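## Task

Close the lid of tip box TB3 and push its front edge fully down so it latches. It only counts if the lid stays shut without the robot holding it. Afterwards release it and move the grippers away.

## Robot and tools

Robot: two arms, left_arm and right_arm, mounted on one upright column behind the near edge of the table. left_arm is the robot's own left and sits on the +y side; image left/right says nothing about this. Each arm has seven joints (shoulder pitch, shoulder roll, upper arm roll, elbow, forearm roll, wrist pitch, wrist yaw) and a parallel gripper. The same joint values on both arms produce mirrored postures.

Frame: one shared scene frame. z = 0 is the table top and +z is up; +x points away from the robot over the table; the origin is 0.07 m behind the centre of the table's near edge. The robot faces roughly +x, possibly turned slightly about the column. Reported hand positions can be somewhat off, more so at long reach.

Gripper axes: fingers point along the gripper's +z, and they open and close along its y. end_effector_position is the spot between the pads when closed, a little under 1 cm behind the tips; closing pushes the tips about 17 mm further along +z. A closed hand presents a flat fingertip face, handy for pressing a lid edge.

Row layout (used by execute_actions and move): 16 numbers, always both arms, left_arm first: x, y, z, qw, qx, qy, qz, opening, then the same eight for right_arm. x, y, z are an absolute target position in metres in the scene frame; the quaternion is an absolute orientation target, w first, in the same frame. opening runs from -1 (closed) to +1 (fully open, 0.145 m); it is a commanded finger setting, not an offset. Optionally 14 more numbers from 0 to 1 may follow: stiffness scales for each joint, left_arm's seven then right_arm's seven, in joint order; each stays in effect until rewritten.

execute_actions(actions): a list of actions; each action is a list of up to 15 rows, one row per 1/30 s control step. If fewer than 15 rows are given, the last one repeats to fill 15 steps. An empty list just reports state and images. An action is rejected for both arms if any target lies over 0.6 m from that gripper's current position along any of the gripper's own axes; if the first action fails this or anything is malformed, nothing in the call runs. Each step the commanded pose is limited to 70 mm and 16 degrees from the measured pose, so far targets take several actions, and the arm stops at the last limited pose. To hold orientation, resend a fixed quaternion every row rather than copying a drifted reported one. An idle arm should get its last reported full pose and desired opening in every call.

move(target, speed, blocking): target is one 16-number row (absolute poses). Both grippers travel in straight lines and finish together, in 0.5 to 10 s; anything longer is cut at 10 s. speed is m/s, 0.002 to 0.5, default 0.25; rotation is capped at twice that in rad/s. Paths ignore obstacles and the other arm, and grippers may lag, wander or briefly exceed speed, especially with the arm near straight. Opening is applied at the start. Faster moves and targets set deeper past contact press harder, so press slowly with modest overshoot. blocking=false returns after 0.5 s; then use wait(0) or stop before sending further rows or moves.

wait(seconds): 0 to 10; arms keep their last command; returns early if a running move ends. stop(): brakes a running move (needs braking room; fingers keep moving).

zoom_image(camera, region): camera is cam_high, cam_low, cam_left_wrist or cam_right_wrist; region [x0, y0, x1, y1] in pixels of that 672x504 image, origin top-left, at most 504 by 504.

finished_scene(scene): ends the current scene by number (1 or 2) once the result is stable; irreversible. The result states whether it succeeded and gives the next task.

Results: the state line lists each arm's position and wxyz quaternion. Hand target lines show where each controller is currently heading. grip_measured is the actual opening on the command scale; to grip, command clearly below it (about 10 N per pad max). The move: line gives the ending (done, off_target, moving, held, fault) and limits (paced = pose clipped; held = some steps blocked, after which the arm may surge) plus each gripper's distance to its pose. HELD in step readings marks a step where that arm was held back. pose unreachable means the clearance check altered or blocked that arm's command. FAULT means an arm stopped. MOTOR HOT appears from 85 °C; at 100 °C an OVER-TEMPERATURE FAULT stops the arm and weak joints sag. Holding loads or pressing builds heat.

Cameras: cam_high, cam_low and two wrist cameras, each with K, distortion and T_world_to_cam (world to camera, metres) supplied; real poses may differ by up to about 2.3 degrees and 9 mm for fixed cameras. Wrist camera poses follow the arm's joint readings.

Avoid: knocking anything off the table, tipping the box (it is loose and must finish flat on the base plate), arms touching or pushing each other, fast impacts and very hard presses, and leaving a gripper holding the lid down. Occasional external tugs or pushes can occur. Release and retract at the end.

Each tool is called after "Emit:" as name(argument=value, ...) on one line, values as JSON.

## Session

Emit:
execute_actions(actions=[])

Scene clock: 0.00 s.
left_arm: end_effector_position=(+0.4146, +0.1758, +0.1453) grip_measured=+1.00 end_effector_quat_wxyz=(+0.222, -0.080, +0.967, +0.092) | right_arm: end_effector_position=(+0.1312, -0.4621, +0.1255) grip_measured=+1.00 end_effector_quat_wxyz=(+0.069, +0.822, -0.325, +0.462)
Joint positions: left_arm=[ 0.856  0.546 -1.369  0.826 -1.288 -0.395  0.755  0.145] | right_arm=[-0.151  0.475  0.45   0.877  0.553  0.094  0.363  0.145]
Joint velocities: left_arm=[-0.077  0.033 -0.017  0.027  0.037  0.051  0.022  0.   ] | right_arm=[-0.011  0.033 -0.022  0.002 -0.022 -0.007 -0.022  0.   ]
Motor temperatures (°C, as the motors report them): left_arm=[27 25 29 25 27 27 28] | right_arm=[26 27 28 28 28 29 25]
Hand target (left_arm): +0.415, +0.176, +0.145; +0.222, -0.080, +0.967, +0.092
Hand target (right_arm): +0.131, -0.462, +0.125; +0.069, +0.822, -0.325, +0.462
Joint stiffness scale: left_arm=[1. 1. 1. 1. 1. 1. 1.] | right_arm=[1. 1. 1. 1. 1. 1. 1.]
camera_calibration (this result's frames):
cam_left_wrist: T_world_to_cam=[[-0.37253, 0.819217, 0.43601, -0.0576495], [0.79464, 0.0389127, 0.605832, -0.414801], [0.479342, 0.572162, -0.665479, -0.15057], [0, 0, 0, 1]] pos_world=[0.380316, 0.149519, 0.176234]
cam_right_wrist: T_world_to_cam=[[-0.242682, -0.905091, -0.349163, -0.329915], [-0.536693, 0.425088, -0.728877, 0.371318], [0.808125, 0.010508, -0.588917, 0.0319018], [0, 0, 0, 1]] pos_world=[0.0934384, -0.456781, 0.174238]

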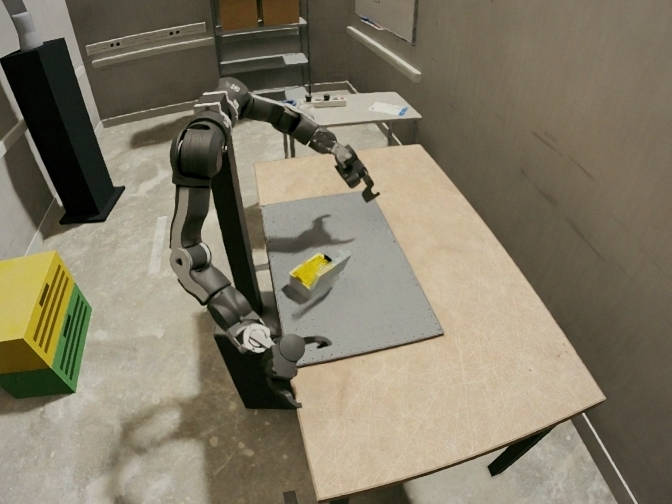

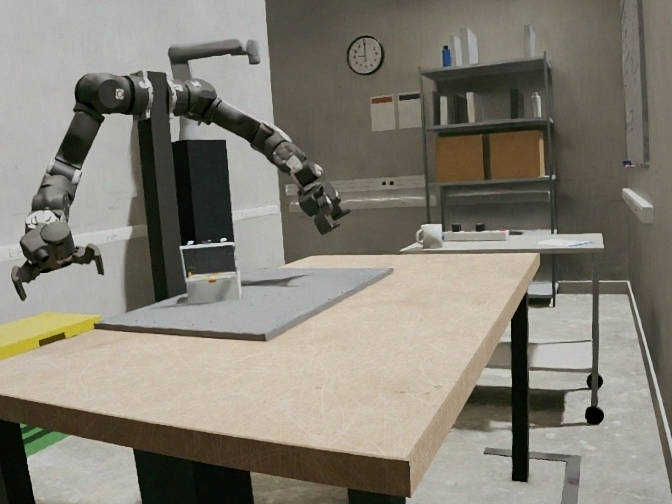

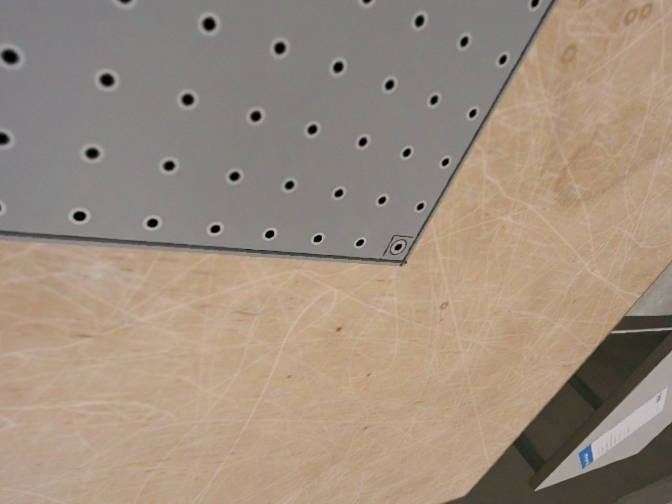

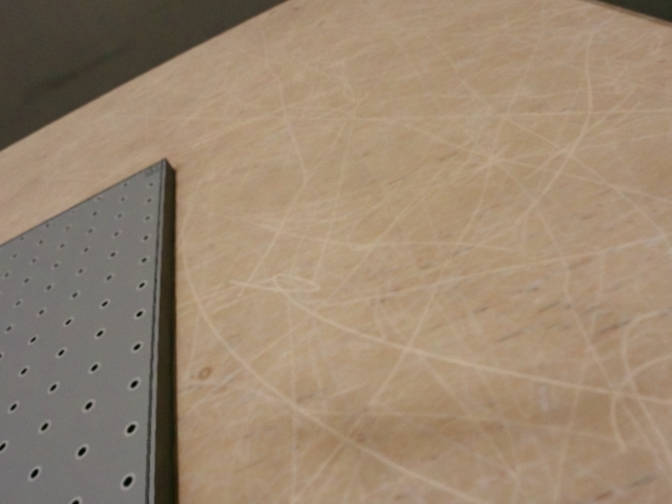

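Emit:
zoom_image(camera="cam_high", region=[260, 220, 400, 325])

Emit:
zoom_image(camera="cam_low", region=[150, 220, 290, 325])

Region (260, 220, 400, 325) of cam_high's 672x504 image, scaled by 3.600, with more detail than that image has; it fills the top 378 rows of this view, and the rest is white.

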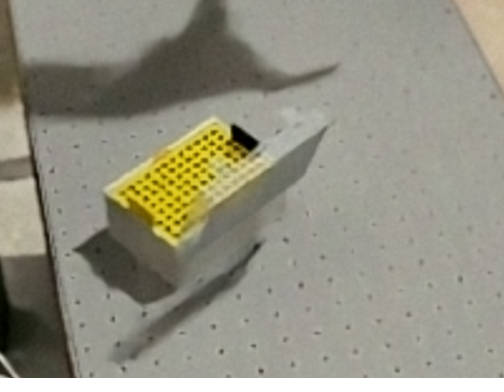

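Region (150, 220, 290, 325) of cam_low's 672x504 image, scaled by 3.600, with more detail than that image has; it fills the top 378 rows of this view, and the rest is white.

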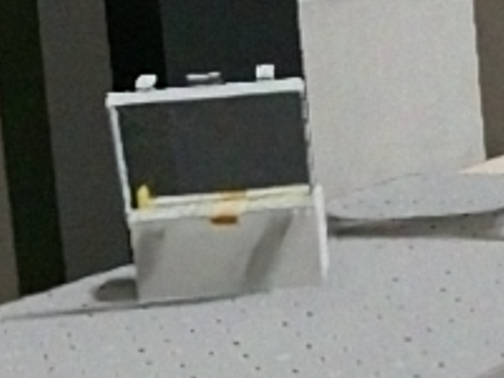

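Emit:
move(target=[0.3,0.25,0.25,0.222,-0.08,0.967,0.092,1, 0.22,-0.08,0.25,0,0.972,0.238,0,1], speed=0.2)

Scene clock: 6.23 s.
left_arm: end_effector_position=(+0.3009, +0.2533, +0.2504) grip_measured=+1.00 end_effector_quat_wxyz=(+0.219, -0.085, +0.968, +0.092) | right_arm: end_effector_position=(+0.2235, -0.0759, +0.2522) grip_measured=+1.00 end_effector_quat_wxyz=(-0.105, +0.917, +0.310, +0.229)
Joint positions: left_arm=[ 0.801  1.369 -1.369  1.887 -1.061 -0.283  0.996  0.145] | right_arm=[ 0.991  0.703 -1.562  1.951  1.577  0.769 -0.581  0.145]
Joint velocities: left_arm=[ 0.055 -0.033 -0.012 -0.007  0.081  0.037 -0.007  0.   ] | right_arm=[ 0.011 -0.011  0.002 -0.002 -0.007 -0.022  0.095  0.   ]
Motor temperatures (°C, as the motors report them): left_arm=[27 25 29 25 27 27 28] | right_arm=[26 28 28 28 28 29 25]
Hand target (left_arm): +0.299, +0.252, +0.249; +0.216, -0.085, +0.968, +0.090
Hand target (right_arm): +0.223, -0.076, +0.251; -0.106, +0.917, +0.310, +0.226
Off the commanded pose (left_arm): 0.003 m, 1 deg.
Off the commanded pose (right_arm): 0.006 m, 31 deg; orientation clipped at the last step of the last action.
Joint stiffness scale: left_arm=[1. 1. 1. 1. 1. 1. 1.] | right_arm=[1. 1. 1. 1. 1. 1. 1.]
joint sent to its limit (right arm) — the command would take joint 3 (upper arm roll) past its lower limit, joint 5 (forearm roll) past its upper limit and joint 6 (wrist pitch) past its upper limit, so those joints were sent only as far as their limits.
move: off_target (right_arm); limits=paced
camera_calibration (this result's frames):
cam_left_wrist: T_world_to_cam=[[-0.378508, 0.816686, 0.435609, -0.206787], [0.797021, 0.0482855, 0.602019, -0.393248], [0.470627, 0.575058, -0.669192, -0.0676169], [0, 0, 0, 1]] pos_world=[0.266979, 0.226752, 0.281572]
cam_right_wrist: T_world_to_cam=[[0.745695, -0.555877, -0.367342, -0.103555], [-0.664715, -0.658516, -0.35286, 0.200654], [-0.0457539, 0.507304, -0.860552, 0.324875], [0, 0, 0, 1]] pos_world=[0.225462, -0.0902402, 0.312334]

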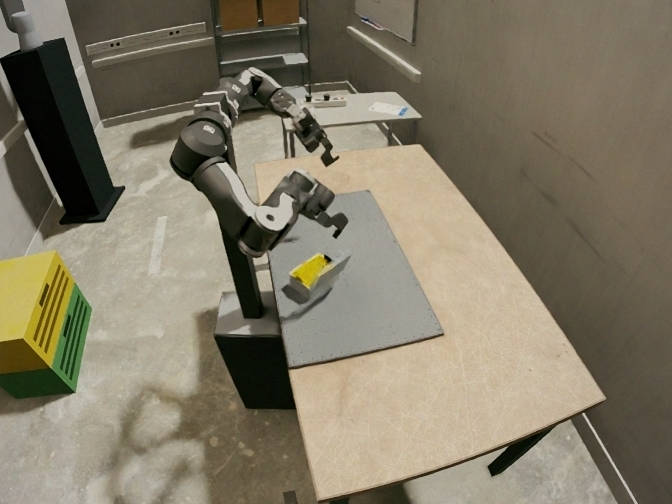

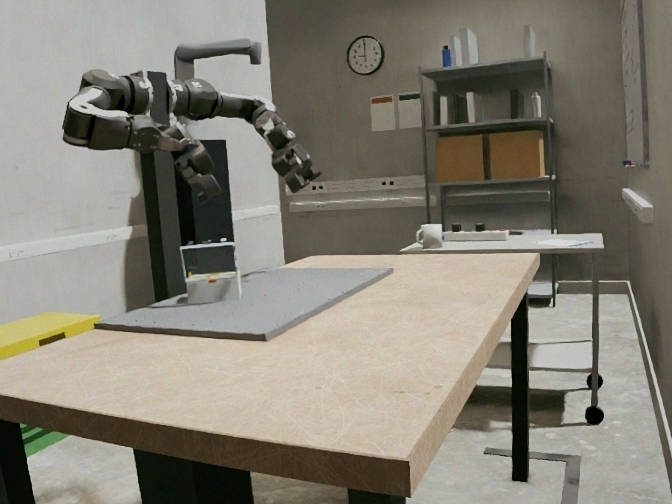

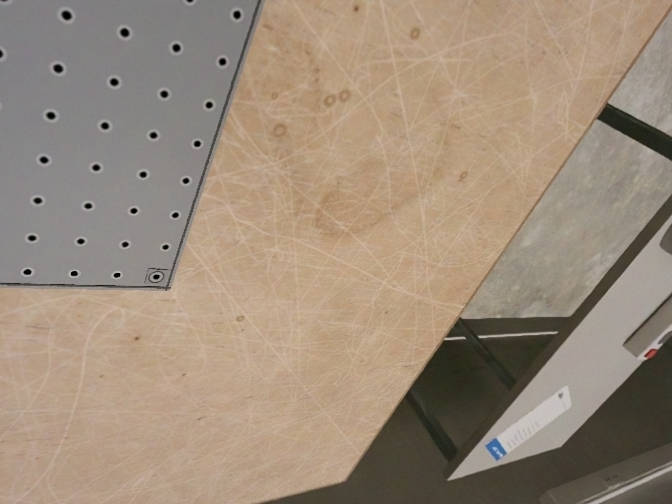

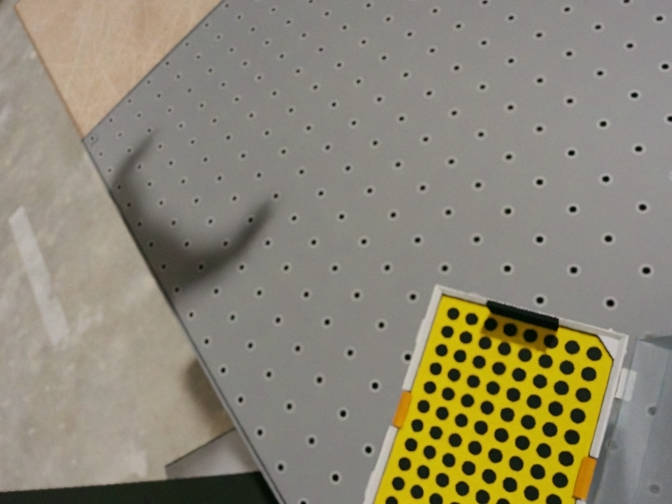

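Emit:
move(target=[0.3,0.25,0.25,0.222,-0.08,0.967,0.092,1, 0.275,-0.17,0.22,0,0.354,0.934,0,-1], speed=0.2)

Emit:
move(target=[0.3,0.25,0.25,0.222,-0.08,0.967,0.092,1, 0.275,-0.17,0.10,0,0.354,0.934,0,-1], speed=0.12)

Scene clock: 12.17 s.
left_arm: end_effector_position=(+0.3015, +0.2503, +0.2516) grip_measured=+1.00 end_effector_quat_wxyz=(+0.224, -0.081, +0.967, +0.090) | right_arm: end_effector_position=(+0.2743, -0.1653, +0.2203) grip_measured=-1.00 end_effector_quat_wxyz=(-0.005, +0.343, +0.939, +0.010)
Joint positions: left_arm=[ 0.801  1.368 -1.369  1.897 -1.072 -0.276  0.996  0.145] | right_arm=[ 1.143  0.515 -1.563  1.32  -0.367 -0.223  1.268  0.   ]
Joint velocities: left_arm=[-0.077 -0.077 -0.017 -0.012  0.007  0.007  0.081  0.   ] | right_arm=[-0.033 -0.033 -0.002 -0.007 -0.11  -0.022  0.022 -0.   ]
Motor temperatures (°C, as the motors report them): left_arm=[27 25 29 25 27 27 28] | right_arm=[27 27 28 28 28 29 25]
Hand target (left_arm): +0.300, +0.250, +0.250; +0.222, -0.080, +0.967, +0.092
Hand target (right_arm): +0.274, -0.166, +0.220; -0.006, +0.341, +0.940, +0.005
Off the commanded pose (left_arm): 0.002 m, 0 deg.
Off the commanded pose (right_arm): 0.005 m, 2 deg.
Joint stiffness scale: left_arm=[1. 1. 1. 1. 1. 1. 1.] | right_arm=[1. 1. 1. 1. 1. 1. 1.]
joint sent to its limit (right arm) — the command would take joint 3 (upper arm roll) past its lower limit, so that joint was sent only as far as its limit.
move: off_target (right_arm)
camera_calibration (this result's frames):
cam_left_wrist: T_world_to_cam=[[-0.374779, 0.821012, 0.430674, -0.205645], [0.791317, 0.0412312, 0.610015, -0.392822], [0.483072, 0.56942, -0.665133, -0.0687573], [0, 0, 0, 1]] pos_world=[0.26699, 0.224185, 0.28246]
cam_right_wrist: T_world_to_cam=[[0.545296, 0.74496, -0.384301, 0.0708683], [0.831357, -0.539277, 0.13426, -0.333672], [-0.107227, -0.392702, -0.913393, 0.224861], [0, 0, 0, 1]] pos_world=[0.262867, -0.144432, 0.27742]

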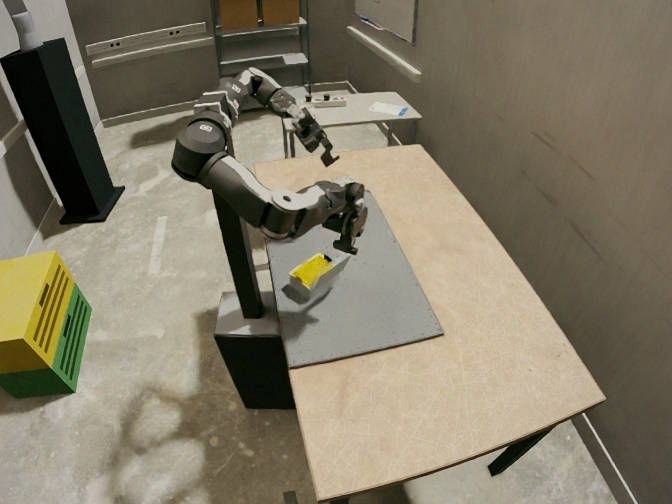

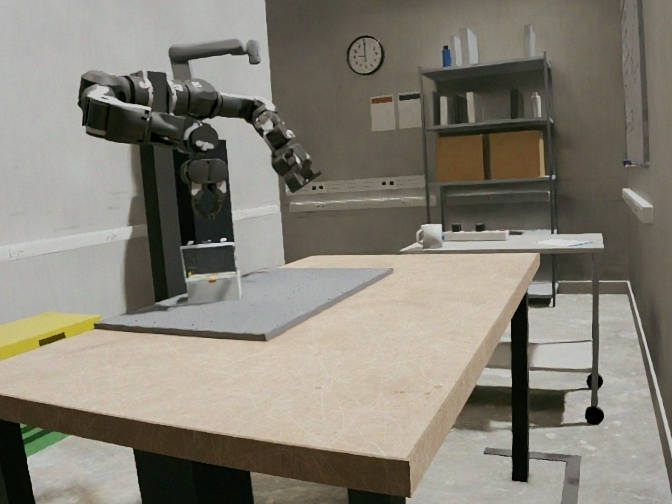

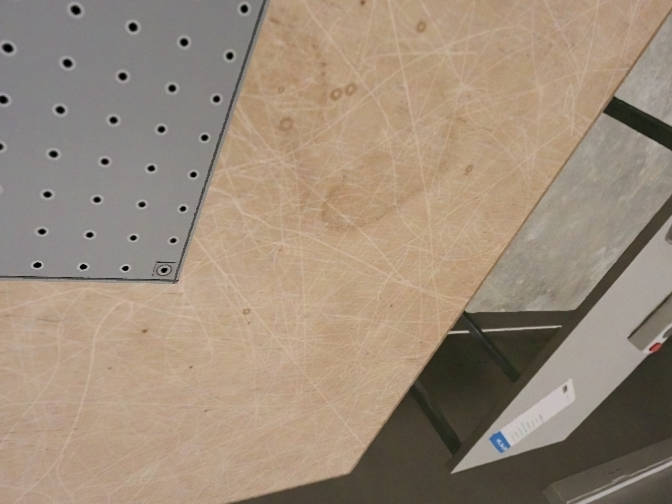

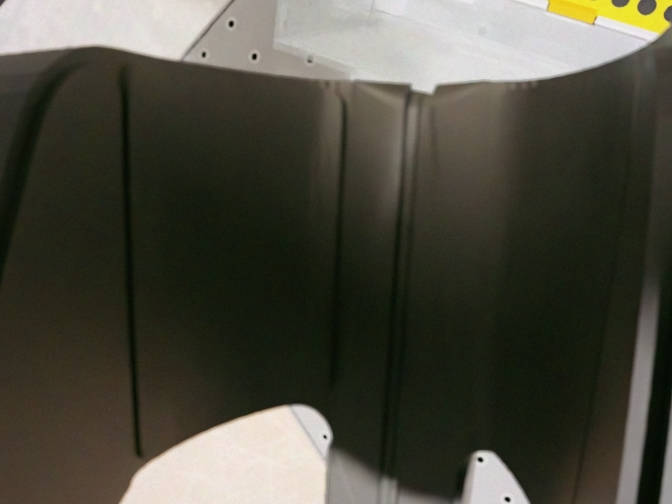

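Scene clock: 13.47 s.
left_arm: end_effector_position=(+0.3014, +0.2504, +0.2516) grip_measured=+1.00 end_effector_quat_wxyz=(+0.224, -0.081, +0.967, +0.090) | right_arm: end_effector_position=(+0.2777, -0.1709, +0.1013) grip_measured=-1.00 end_effector_quat_wxyz=(+0.000, +0.360, +0.933, +0.000)
Joint positions: left_arm=[ 0.801  1.368 -1.369  1.897 -1.072 -0.276  0.996  0.145] | right_arm=[ 0.88   0.232 -1.564  0.696 -0.637 -0.38   0.914  0.   ]
Joint velocities: left_arm=[-0.033 -0.033  0.002  0.007 -0.022  0.037 -0.066  0.   ] | right_arm=[ 0.011 -0.055  0.007 -0.002  0.051  0.022 -0.022  0.   ]
Motor temperatures (°C, as the motors report them): left_arm=[27 25 29 25 27 27 28] | right_arm=[27 27 28 28 28 29 25]
Hand target (left_arm): +0.300, +0.250, +0.250; +0.222, -0.080, +0.967, +0.092
Hand target (right_arm): +0.276, -0.169, +0.100; -0.002, +0.357, +0.934, +0.002
Off the commanded pose (left_arm): 0.002 m, 0 deg.
Off the commanded pose (right_arm): 0.003 m, 1 deg.
Joint stiffness scale: left_arm=[1. 1. 1. 1. 1. 1. 1.] | right_arm=[1. 1. 1. 1. 1. 1. 1.]
joint sent to its limit (right arm) — the command would take joint 3 (upper arm roll) past its lower limit, so that joint was sent only as far as its limit.
move: done
camera_calibration (this result's frames):
cam_left_wrist: T_world_to_cam=[[-0.3749, 0.820802, 0.430968, -0.205688], [0.791336, 0.0411602, 0.609994, -0.392803], [0.482946, 0.569727, -0.664962, -0.068862], [0, 0, 0, 1]] pos_world=[0.266983, 0.224229, 0.282461]
cam_right_wrist: T_world_to_cam=[[0.572816, 0.716337, -0.398426, 0.0163528], [0.810961, -0.565991, 0.148312, -0.323872], [-0.119263, -0.408063, -0.90513, 0.114239], [0, 0, 0, 1]] pos_world=[0.266905, -0.148405, 0.157951]

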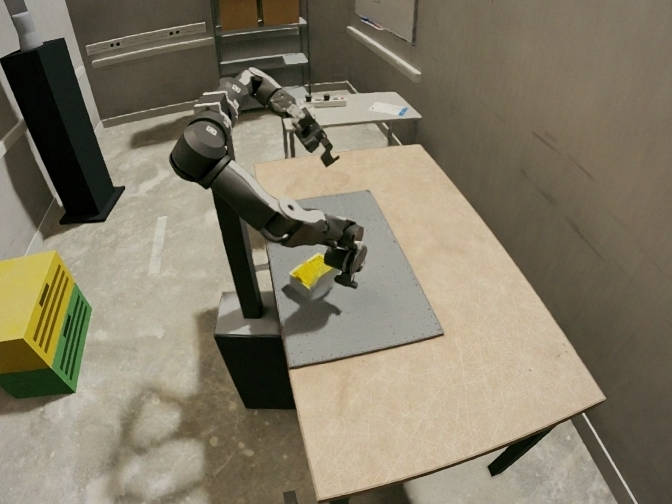

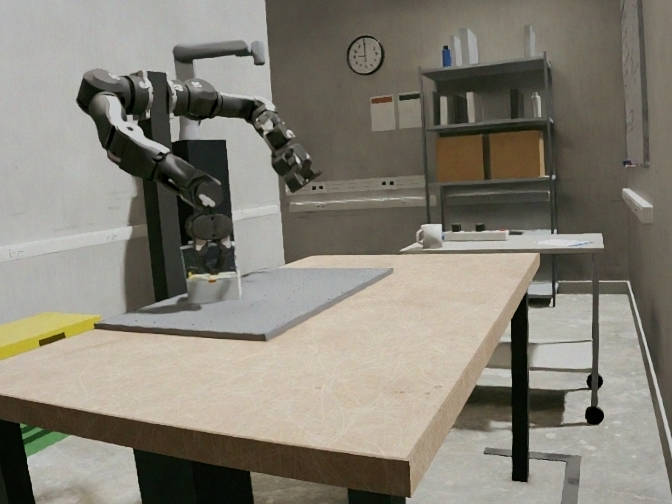

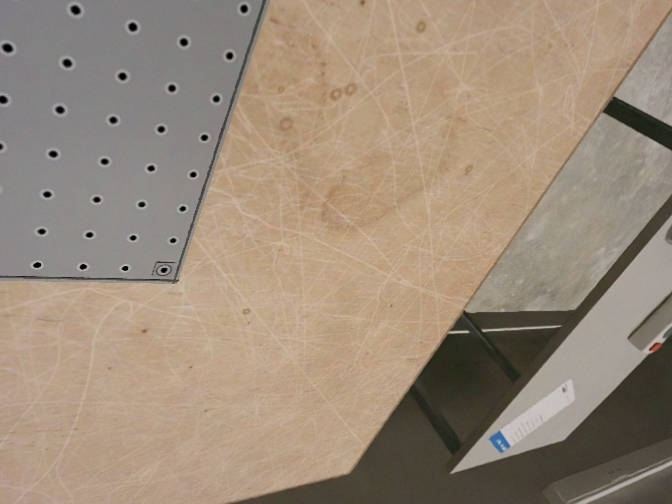

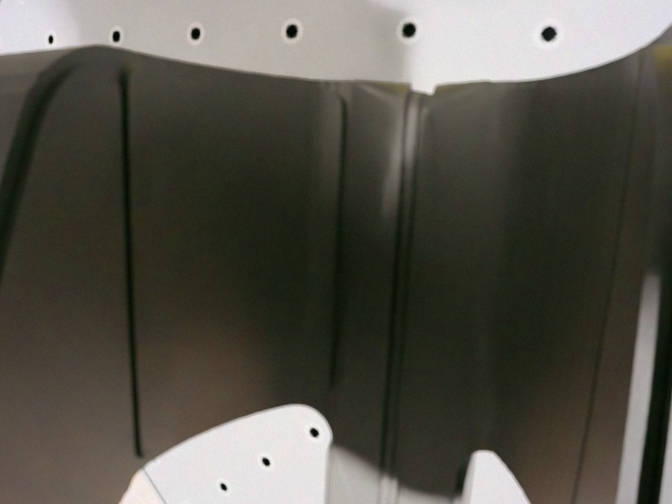

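Emit:
move(target=[0.3,0.25,0.25,0.222,-0.08,0.967,0.092,1, 0.222,-0.085,0.125,0,0.354,0.934,0,-1], speed=0.06)

Emit:
zoom_image(camera="cam_high", region=[260, 200, 400, 305])

Emit:
zoom_image(camera="cam_low", region=[150, 210, 290, 315])

Scene clock: 16.13 s.
left_arm: end_effector_position=(+0.3014, +0.2504, +0.2516) grip_measured=+1.00 end_effector_quat_wxyz=(+0.224, -0.081, +0.967, +0.090) | right_arm: end_effector_position=(+0.2232, -0.0843, +0.1253) grip_measured=-1.00 end_effector_quat_wxyz=(+0.001, +0.352, +0.936, +0.003)
Joint positions: left_arm=[ 0.801  1.368 -1.369  1.897 -1.072 -0.276  0.996  0.145] | right_arm=[ 0.798  0.263 -1.564  1.214 -0.657  0.033  1.153  0.   ]
Joint velocities: left_arm=[ 0.011  0.033  0.002  0.007  0.022 -0.022  0.037  0.   ] | right_arm=[ 0.011 -0.011 -0.002  0.002  0.007 -0.007 -0.051 -0.   ]
Motor temperatures (°C, as the motors report them): left_arm=[27 25 29 25 27 27 28] | right_arm=[27 27 28 28 28 29 25]
Hand target (left_arm): +0.300, +0.250, +0.250; +0.222, -0.080, +0.967, +0.092
Hand target (right_arm): +0.222, -0.086, +0.124; +0.000, +0.353, +0.936, -0.002
Off the commanded pose (left_arm): 0.002 m, 0 deg.
Off the commanded pose (right_arm): 0.001 m, 0 deg.
Joint stiffness scale: left_arm=[1. 1. 1. 1. 1. 1. 1.] | right_arm=[1. 1. 1. 1. 1. 1. 1.]
joint sent to its limit (right arm) — the command would take joint 3 (upper arm roll) past its lower limit, so that joint was sent only as far as its limit.
move: done
camera_calibration (this result's frames):
cam_left_wrist: T_world_to_cam=[[-0.3749, 0.820802, 0.430968, -0.205688], [0.791336, 0.0411602, 0.609994, -0.392803], [0.482946, 0.569727, -0.664962, -0.068862], [0, 0, 0, 1]] pos_world=[0.266983, 0.224229, 0.282461]
cam_right_wrist: T_world_to_cam=[[0.561884, 0.727385, -0.393951, -0.00203994], [0.819928, -0.5528, 0.148764, -0.235174], [-0.109568, -0.406599, -0.907013, 0.162941], [0, 0, 0, 1]] pos_world=[0.211825, -0.0622686, 0.181971]

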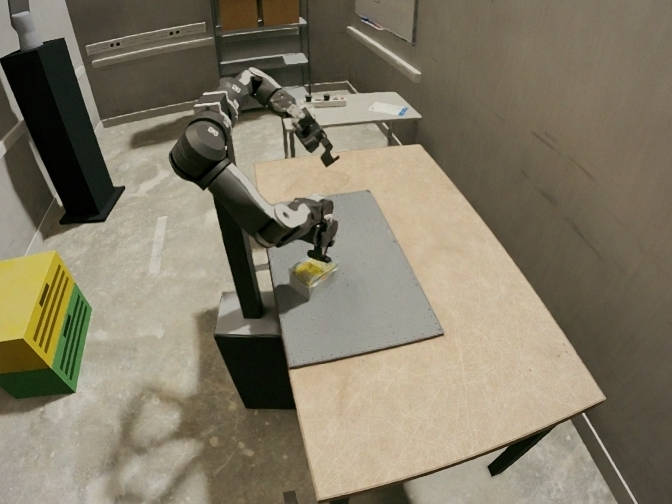

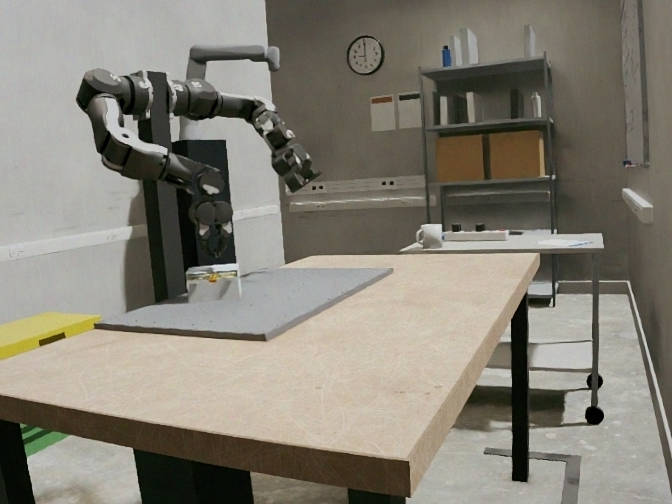

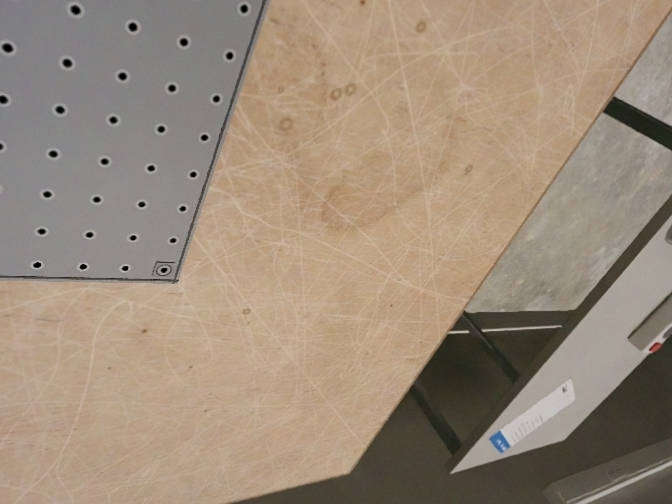

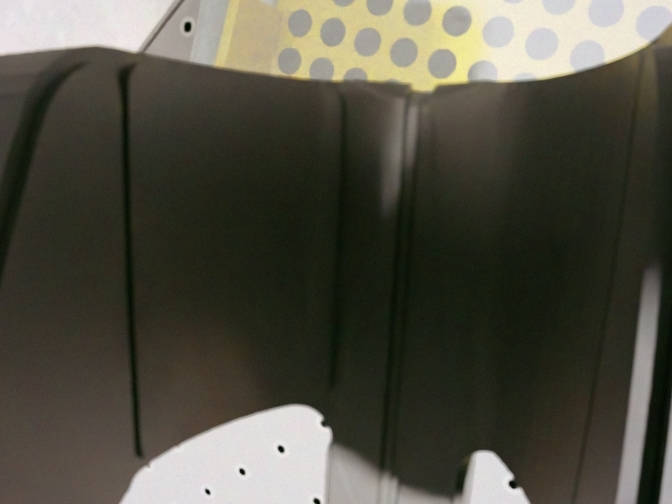

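Region (260, 200, 400, 305) of cam_high's 672x504 image, scaled by 3.600, with more detail than that image has; it fills the top 378 rows of this view, and the rest is white.

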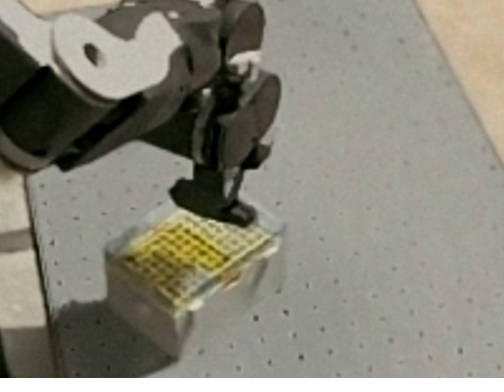

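Region (150, 210, 290, 315) of cam_low's 672x504 image, scaled by 3.600, with more detail than that image has; it fills the top 378 rows of this view, and the rest is white.

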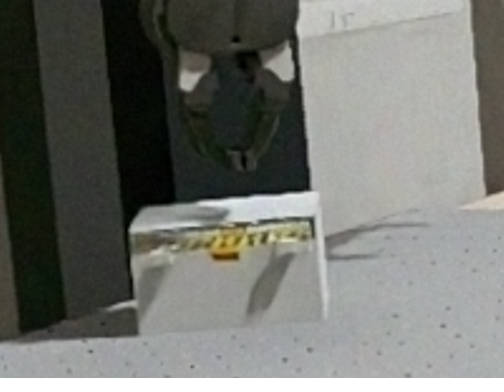

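Emit:
move(target=[0.3,0.25,0.25,0.222,-0.08,0.967,0.092,1, 0.195,-0.043,0.12,0,0.354,0.934,0,-1], speed=0.1)

Emit:
move(target=[0.3,0.25,0.25,0.222,-0.08,0.967,0.092,1, 0.195,-0.043,0.075,0,0.354,0.934,0,-1], speed=0.04)

Emit:
zoom_image(camera="cam_high", region=[260, 200, 400, 305])

Scene clock: 20.40 s.
left_arm: end_effector_position=(+0.3015, +0.2504, +0.2516) grip_measured=+1.00 end_effector_quat_wxyz=(+0.224, -0.081, +0.967, +0.090) | right_arm: end_effector_position=(+0.1953, -0.0417, +0.1198) grip_measured=-1.00 end_effector_quat_wxyz=(-0.001, +0.354, +0.935, +0.003)
Joint positions: left_arm=[ 0.801  1.368 -1.369  1.897 -1.072 -0.276  0.996  0.145] | right_arm=[ 0.708  0.168 -1.564  1.255 -0.735  0.169  1.202  0.   ]
Joint velocities: left_arm=[-0.033 -0.055 -0.012 -0.002  0.037  0.022 -0.007  0.   ] | right_arm=[-0.033 -0.033  0.007  0.007  0.022  0.037 -0.007 -0.   ]
Motor temperatures (°C, as the motors report them): left_arm=[27 25 29 25 27 27 28] | right_arm=[27 27 28 28 28 29 25]
Hand target (left_arm): +0.300, +0.250, +0.250; +0.222, -0.080, +0.967, +0.092
Hand target (right_arm): +0.195, -0.043, +0.120; -0.000, +0.354, +0.935, -0.001
Off the commanded pose (left_arm): 0.002 m, 0 deg.
Off the commanded pose (right_arm): 0.001 m, 0 deg.
Joint stiffness scale: left_arm=[1. 1. 1. 1. 1. 1. 1.] | right_arm=[1. 1. 1. 1. 1. 1. 1.]
joint sent to its limit (right arm) — the command would take joint 3 (upper arm roll) past its lower limit, so that joint was sent only as far as its limit.
move: done
camera_calibration (this result's frames):
cam_left_wrist: T_world_to_cam=[[-0.375224, 0.820747, 0.43079, -0.20553], [0.791162, 0.0414183, 0.610203, -0.392901], [0.48298, 0.569788, -0.664885, -0.0689131], [0, 0, 0, 1]] pos_world=[0.267012, 0.224228, 0.28247]
cam_right_wrist: T_world_to_cam=[[0.562963, 0.726865, -0.39337, -0.0198747], [0.818727, -0.55551, 0.145239, -0.187418], [-0.112952, -0.403827, -0.907836, 0.173117], [0, 0, 0, 1]] pos_world=[0.184187, -0.0197571, 0.176564]

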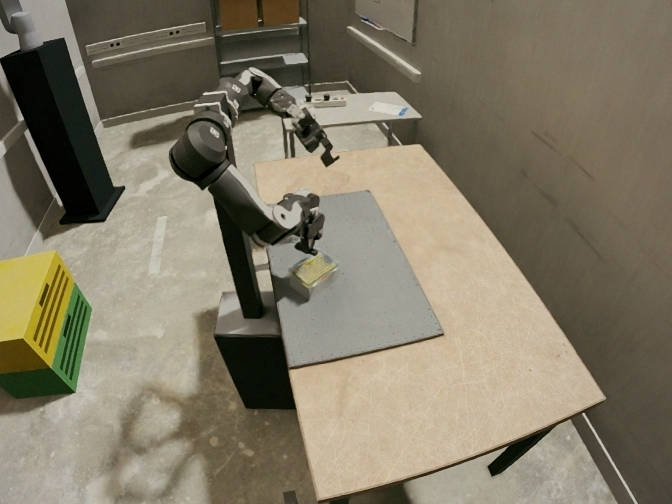

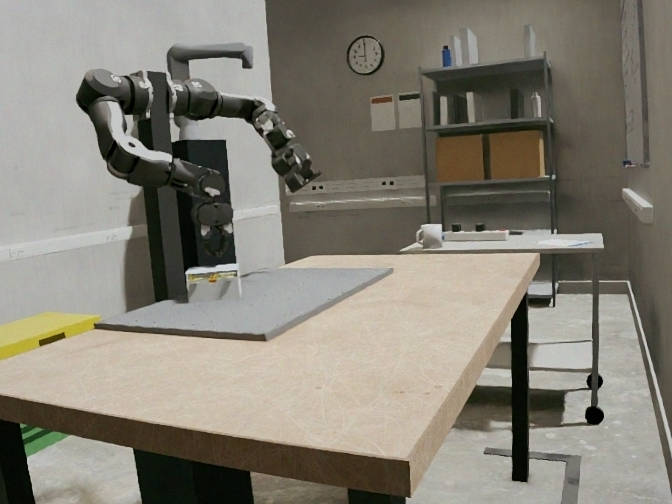

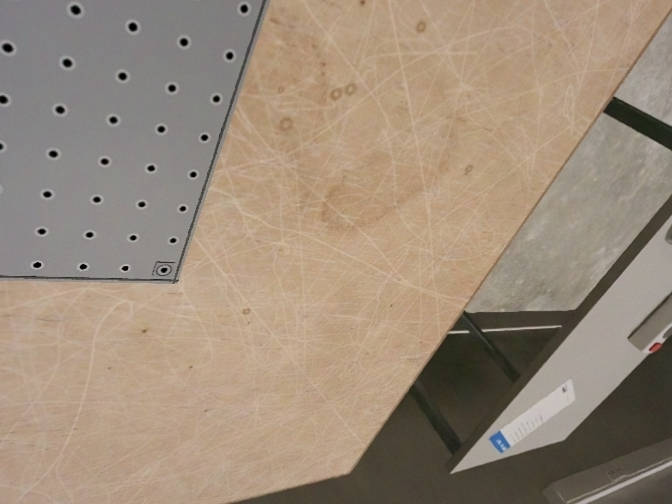

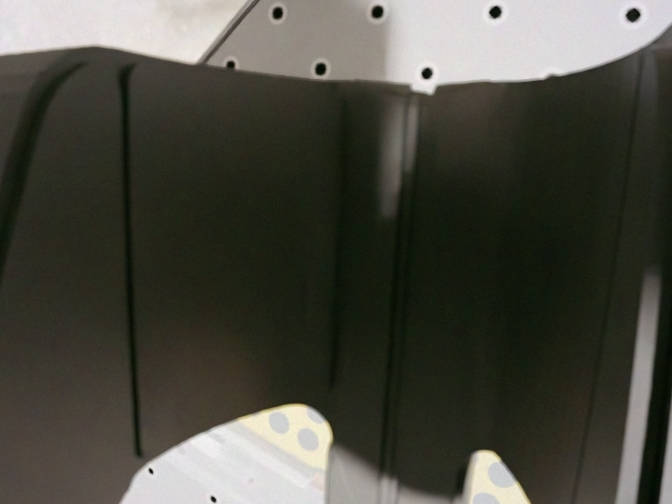

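Scene clock: 21.77 s.
left_arm: end_effector_position=(+0.3015, +0.2504, +0.2516) grip_measured=+1.00 end_effector_quat_wxyz=(+0.224, -0.081, +0.967, +0.090) | right_arm: end_effector_position=(+0.1958, -0.0433, +0.0910) grip_measured=-1.00 end_effector_quat_wxyz=(-0.013, +0.357, +0.934, -0.022)
Joint positions: left_arm=[ 0.801  1.368 -1.369  1.897 -1.072 -0.276  0.996  0.145] | right_arm=[ 0.637  0.074 -1.51   1.033 -0.803  0.073  1.173  0.   ]
Joint velocities: left_arm=[-0.055 -0.077  0.007  0.012 -0.037  0.081  0.037  0.   ] | right_arm=[ 0.011 -0.033  0.042 -0.007 -0.095 -0.037  0.037  0.   ]
Motor temperatures (°C, as the motors report them): left_arm=[27 25 29 25 27 27 28] | right_arm=[27 27 28 28 28 29 25]
Hand target (left_arm): +0.300, +0.250, +0.250; +0.222, -0.080, +0.967, +0.092
Hand target (right_arm): +0.194, -0.043, +0.077; -0.001, +0.355, +0.935, -0.000
Off the commanded pose (left_arm): 0.002 m, 0 deg.
Off the commanded pose (right_arm): 0.016 m, 3 deg.
Joint stiffness scale: left_arm=[1. 1. 1. 1. 1. 1. 1.] | right_arm=[1. 1. 1. 1. 1. 1. 1.]
move: off_target (right_arm)
camera_calibration (this result's frames):
cam_left_wrist: T_world_to_cam=[[-0.375224, 0.820747, 0.43079, -0.20553], [0.791162, 0.0414183, 0.610203, -0.392901], [0.48298, 0.569788, -0.664885, -0.0689131], [0, 0, 0, 1]] pos_world=[0.267012, 0.224228, 0.28247]
cam_right_wrist: T_world_to_cam=[[0.551381, 0.706713, -0.443324, -0.0243473], [0.8203, -0.556059, 0.133815, -0.183838], [-0.151945, -0.437441, -0.886317, 0.150578], [0, 0, 0, 1]] pos_world=[0.187106, -0.0191492, 0.147266]

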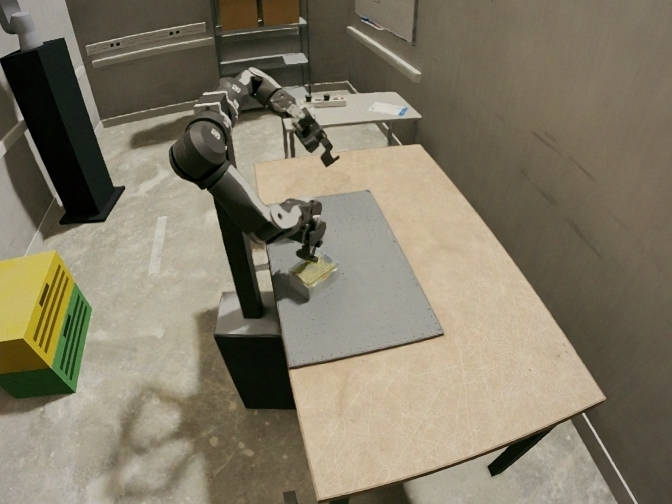

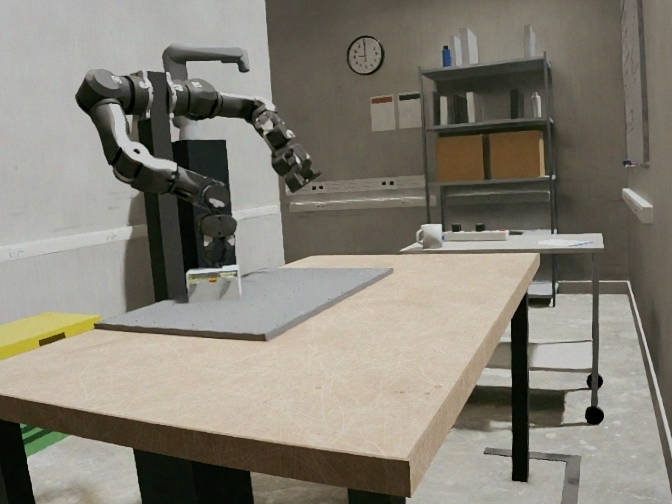

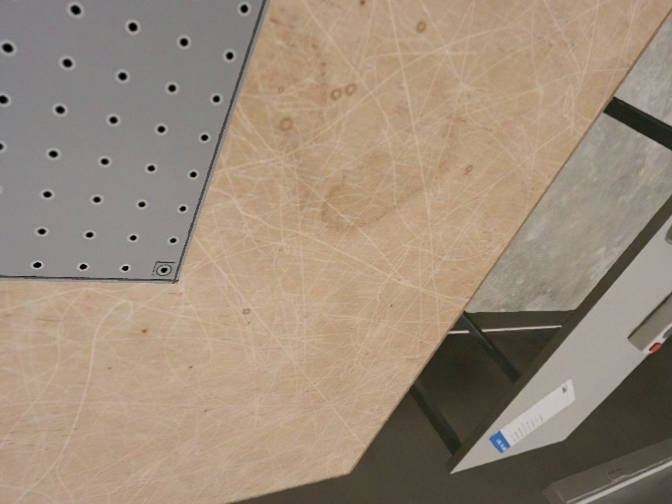

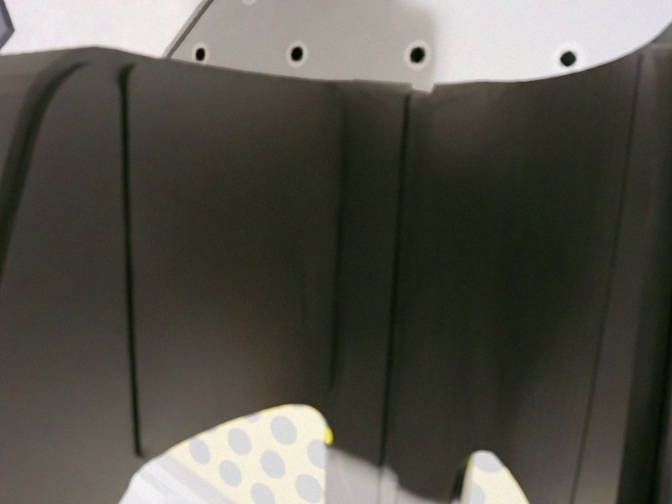

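Region (260, 200, 400, 305) of cam_high's 672x504 image, scaled by 3.600, with more detail than that image has; it fills the top 378 rows of this view, and the rest is white.

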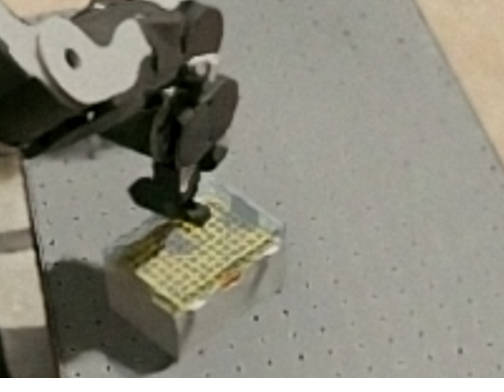

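Pressed on the front edge, and it stopped at the same height as in scene 1. Retreating.

Emit:
move(target=[0.3,0.25,0.25,0.222,-0.08,0.967,0.092,1, 0.2,-0.12,0.2,0,0.354,0.934,0,-1], speed=0.15)

Emit:
zoom_image(camera="cam_low", region=[150, 210, 290, 315])

Scene clock: 23.57 s.
left_arm: end_effector_position=(+0.3015, +0.2504, +0.2516) grip_measured=+1.00 end_effector_quat_wxyz=(+0.224, -0.081, +0.967, +0.090) | right_arm: end_effector_position=(+0.2010, -0.1203, +0.2006) grip_measured=-1.00 end_effector_quat_wxyz=(+0.005, +0.354, +0.935, +0.002)
Joint positions: left_arm=[ 0.801  1.368 -1.369  1.897 -1.072 -0.276  0.996  0.145] | right_arm=[ 0.838  0.55  -1.413  1.693 -0.639  0.092  1.406  0.   ]
Joint velocities: left_arm=[-0.077 -0.033 -0.007 -0.022 -0.066 -0.066 -0.037  0.   ] | right_arm=[-0.055 -0.011 -0.007  0.002  0.007  0.007 -0.022  0.   ]
Motor temperatures (°C, as the motors report them): left_arm=[27 25 29 25 27 27 28] | right_arm=[27 27 28 28 28 29 26]
Hand target (left_arm): +0.300, +0.250, +0.250; +0.222, -0.080, +0.967, +0.092
Hand target (right_arm): +0.199, -0.121, +0.200; +0.002, +0.352, +0.936, -0.001
Off the commanded pose (left_arm): 0.002 m, 0 deg.
Off the commanded pose (right_arm): 0.001 m, 1 deg.
Joint stiffness scale: left_arm=[1. 1. 1. 1. 1. 1. 1.] | right_arm=[1. 1. 1. 1. 1. 1. 1.]
move: done
camera_calibration (this result's frames):
cam_left_wrist: T_world_to_cam=[[-0.375224, 0.820747, 0.43079, -0.20553], [0.791162, 0.0414183, 0.610203, -0.392901], [0.48298, 0.569788, -0.664885, -0.0689131], [0, 0, 0, 1]] pos_world=[0.267012, 0.224228, 0.28247]
cam_right_wrist: T_world_to_cam=[[0.567661, 0.723272, -0.393241, 0.064452], [0.816523, -0.555628, 0.156741, -0.24939], [-0.105129, -0.410066, -0.905977, 0.212637], [0, 0, 0, 1]] pos_world=[0.1894, -0.0979895, 0.257079]

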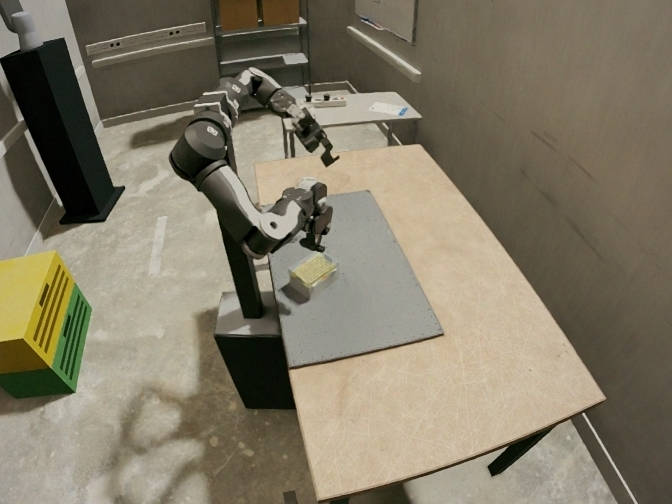

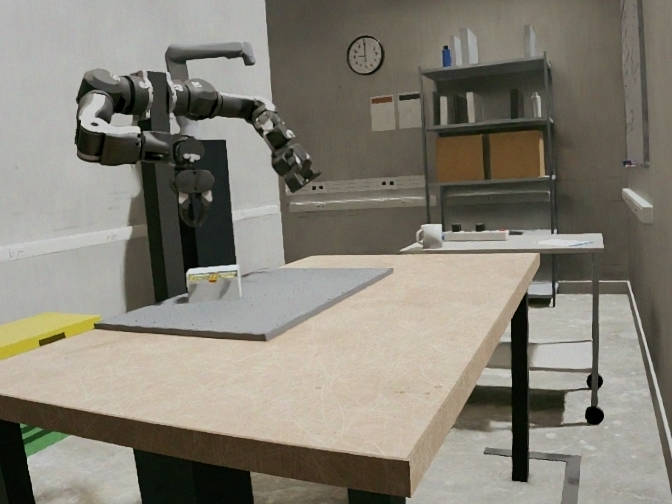

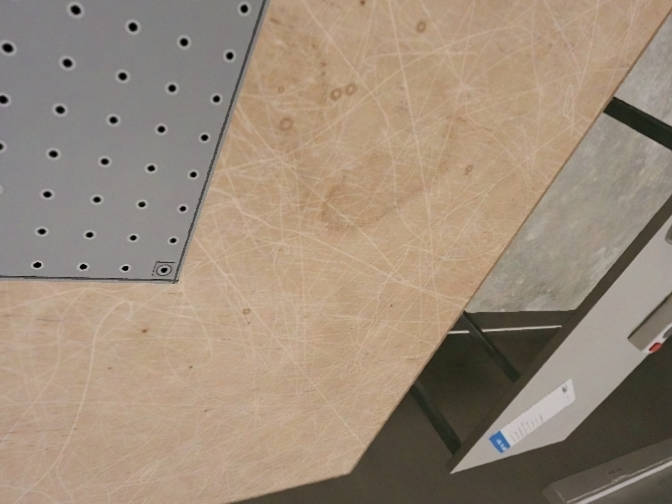

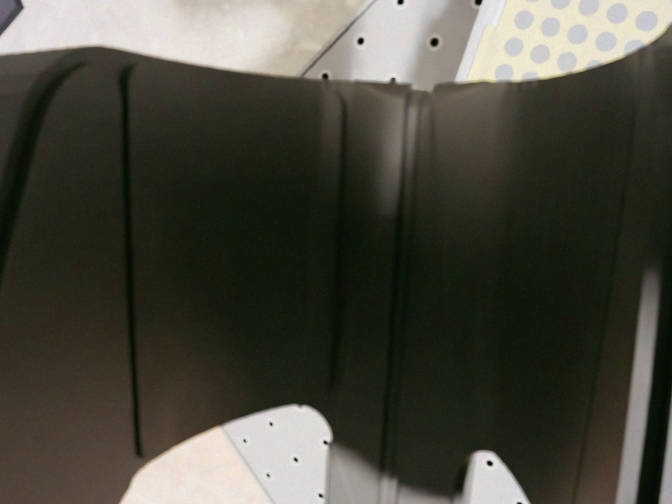

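Region (150, 210, 290, 315) of cam_low's 672x504 image, scaled by 3.600, with more detail than that image has; it fills the top 378 rows of this view, and the rest is white.

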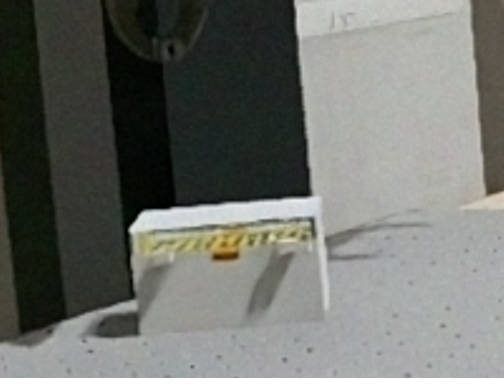

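Emit:
finished_scene(scene=2)

The scene is finished: the task was done.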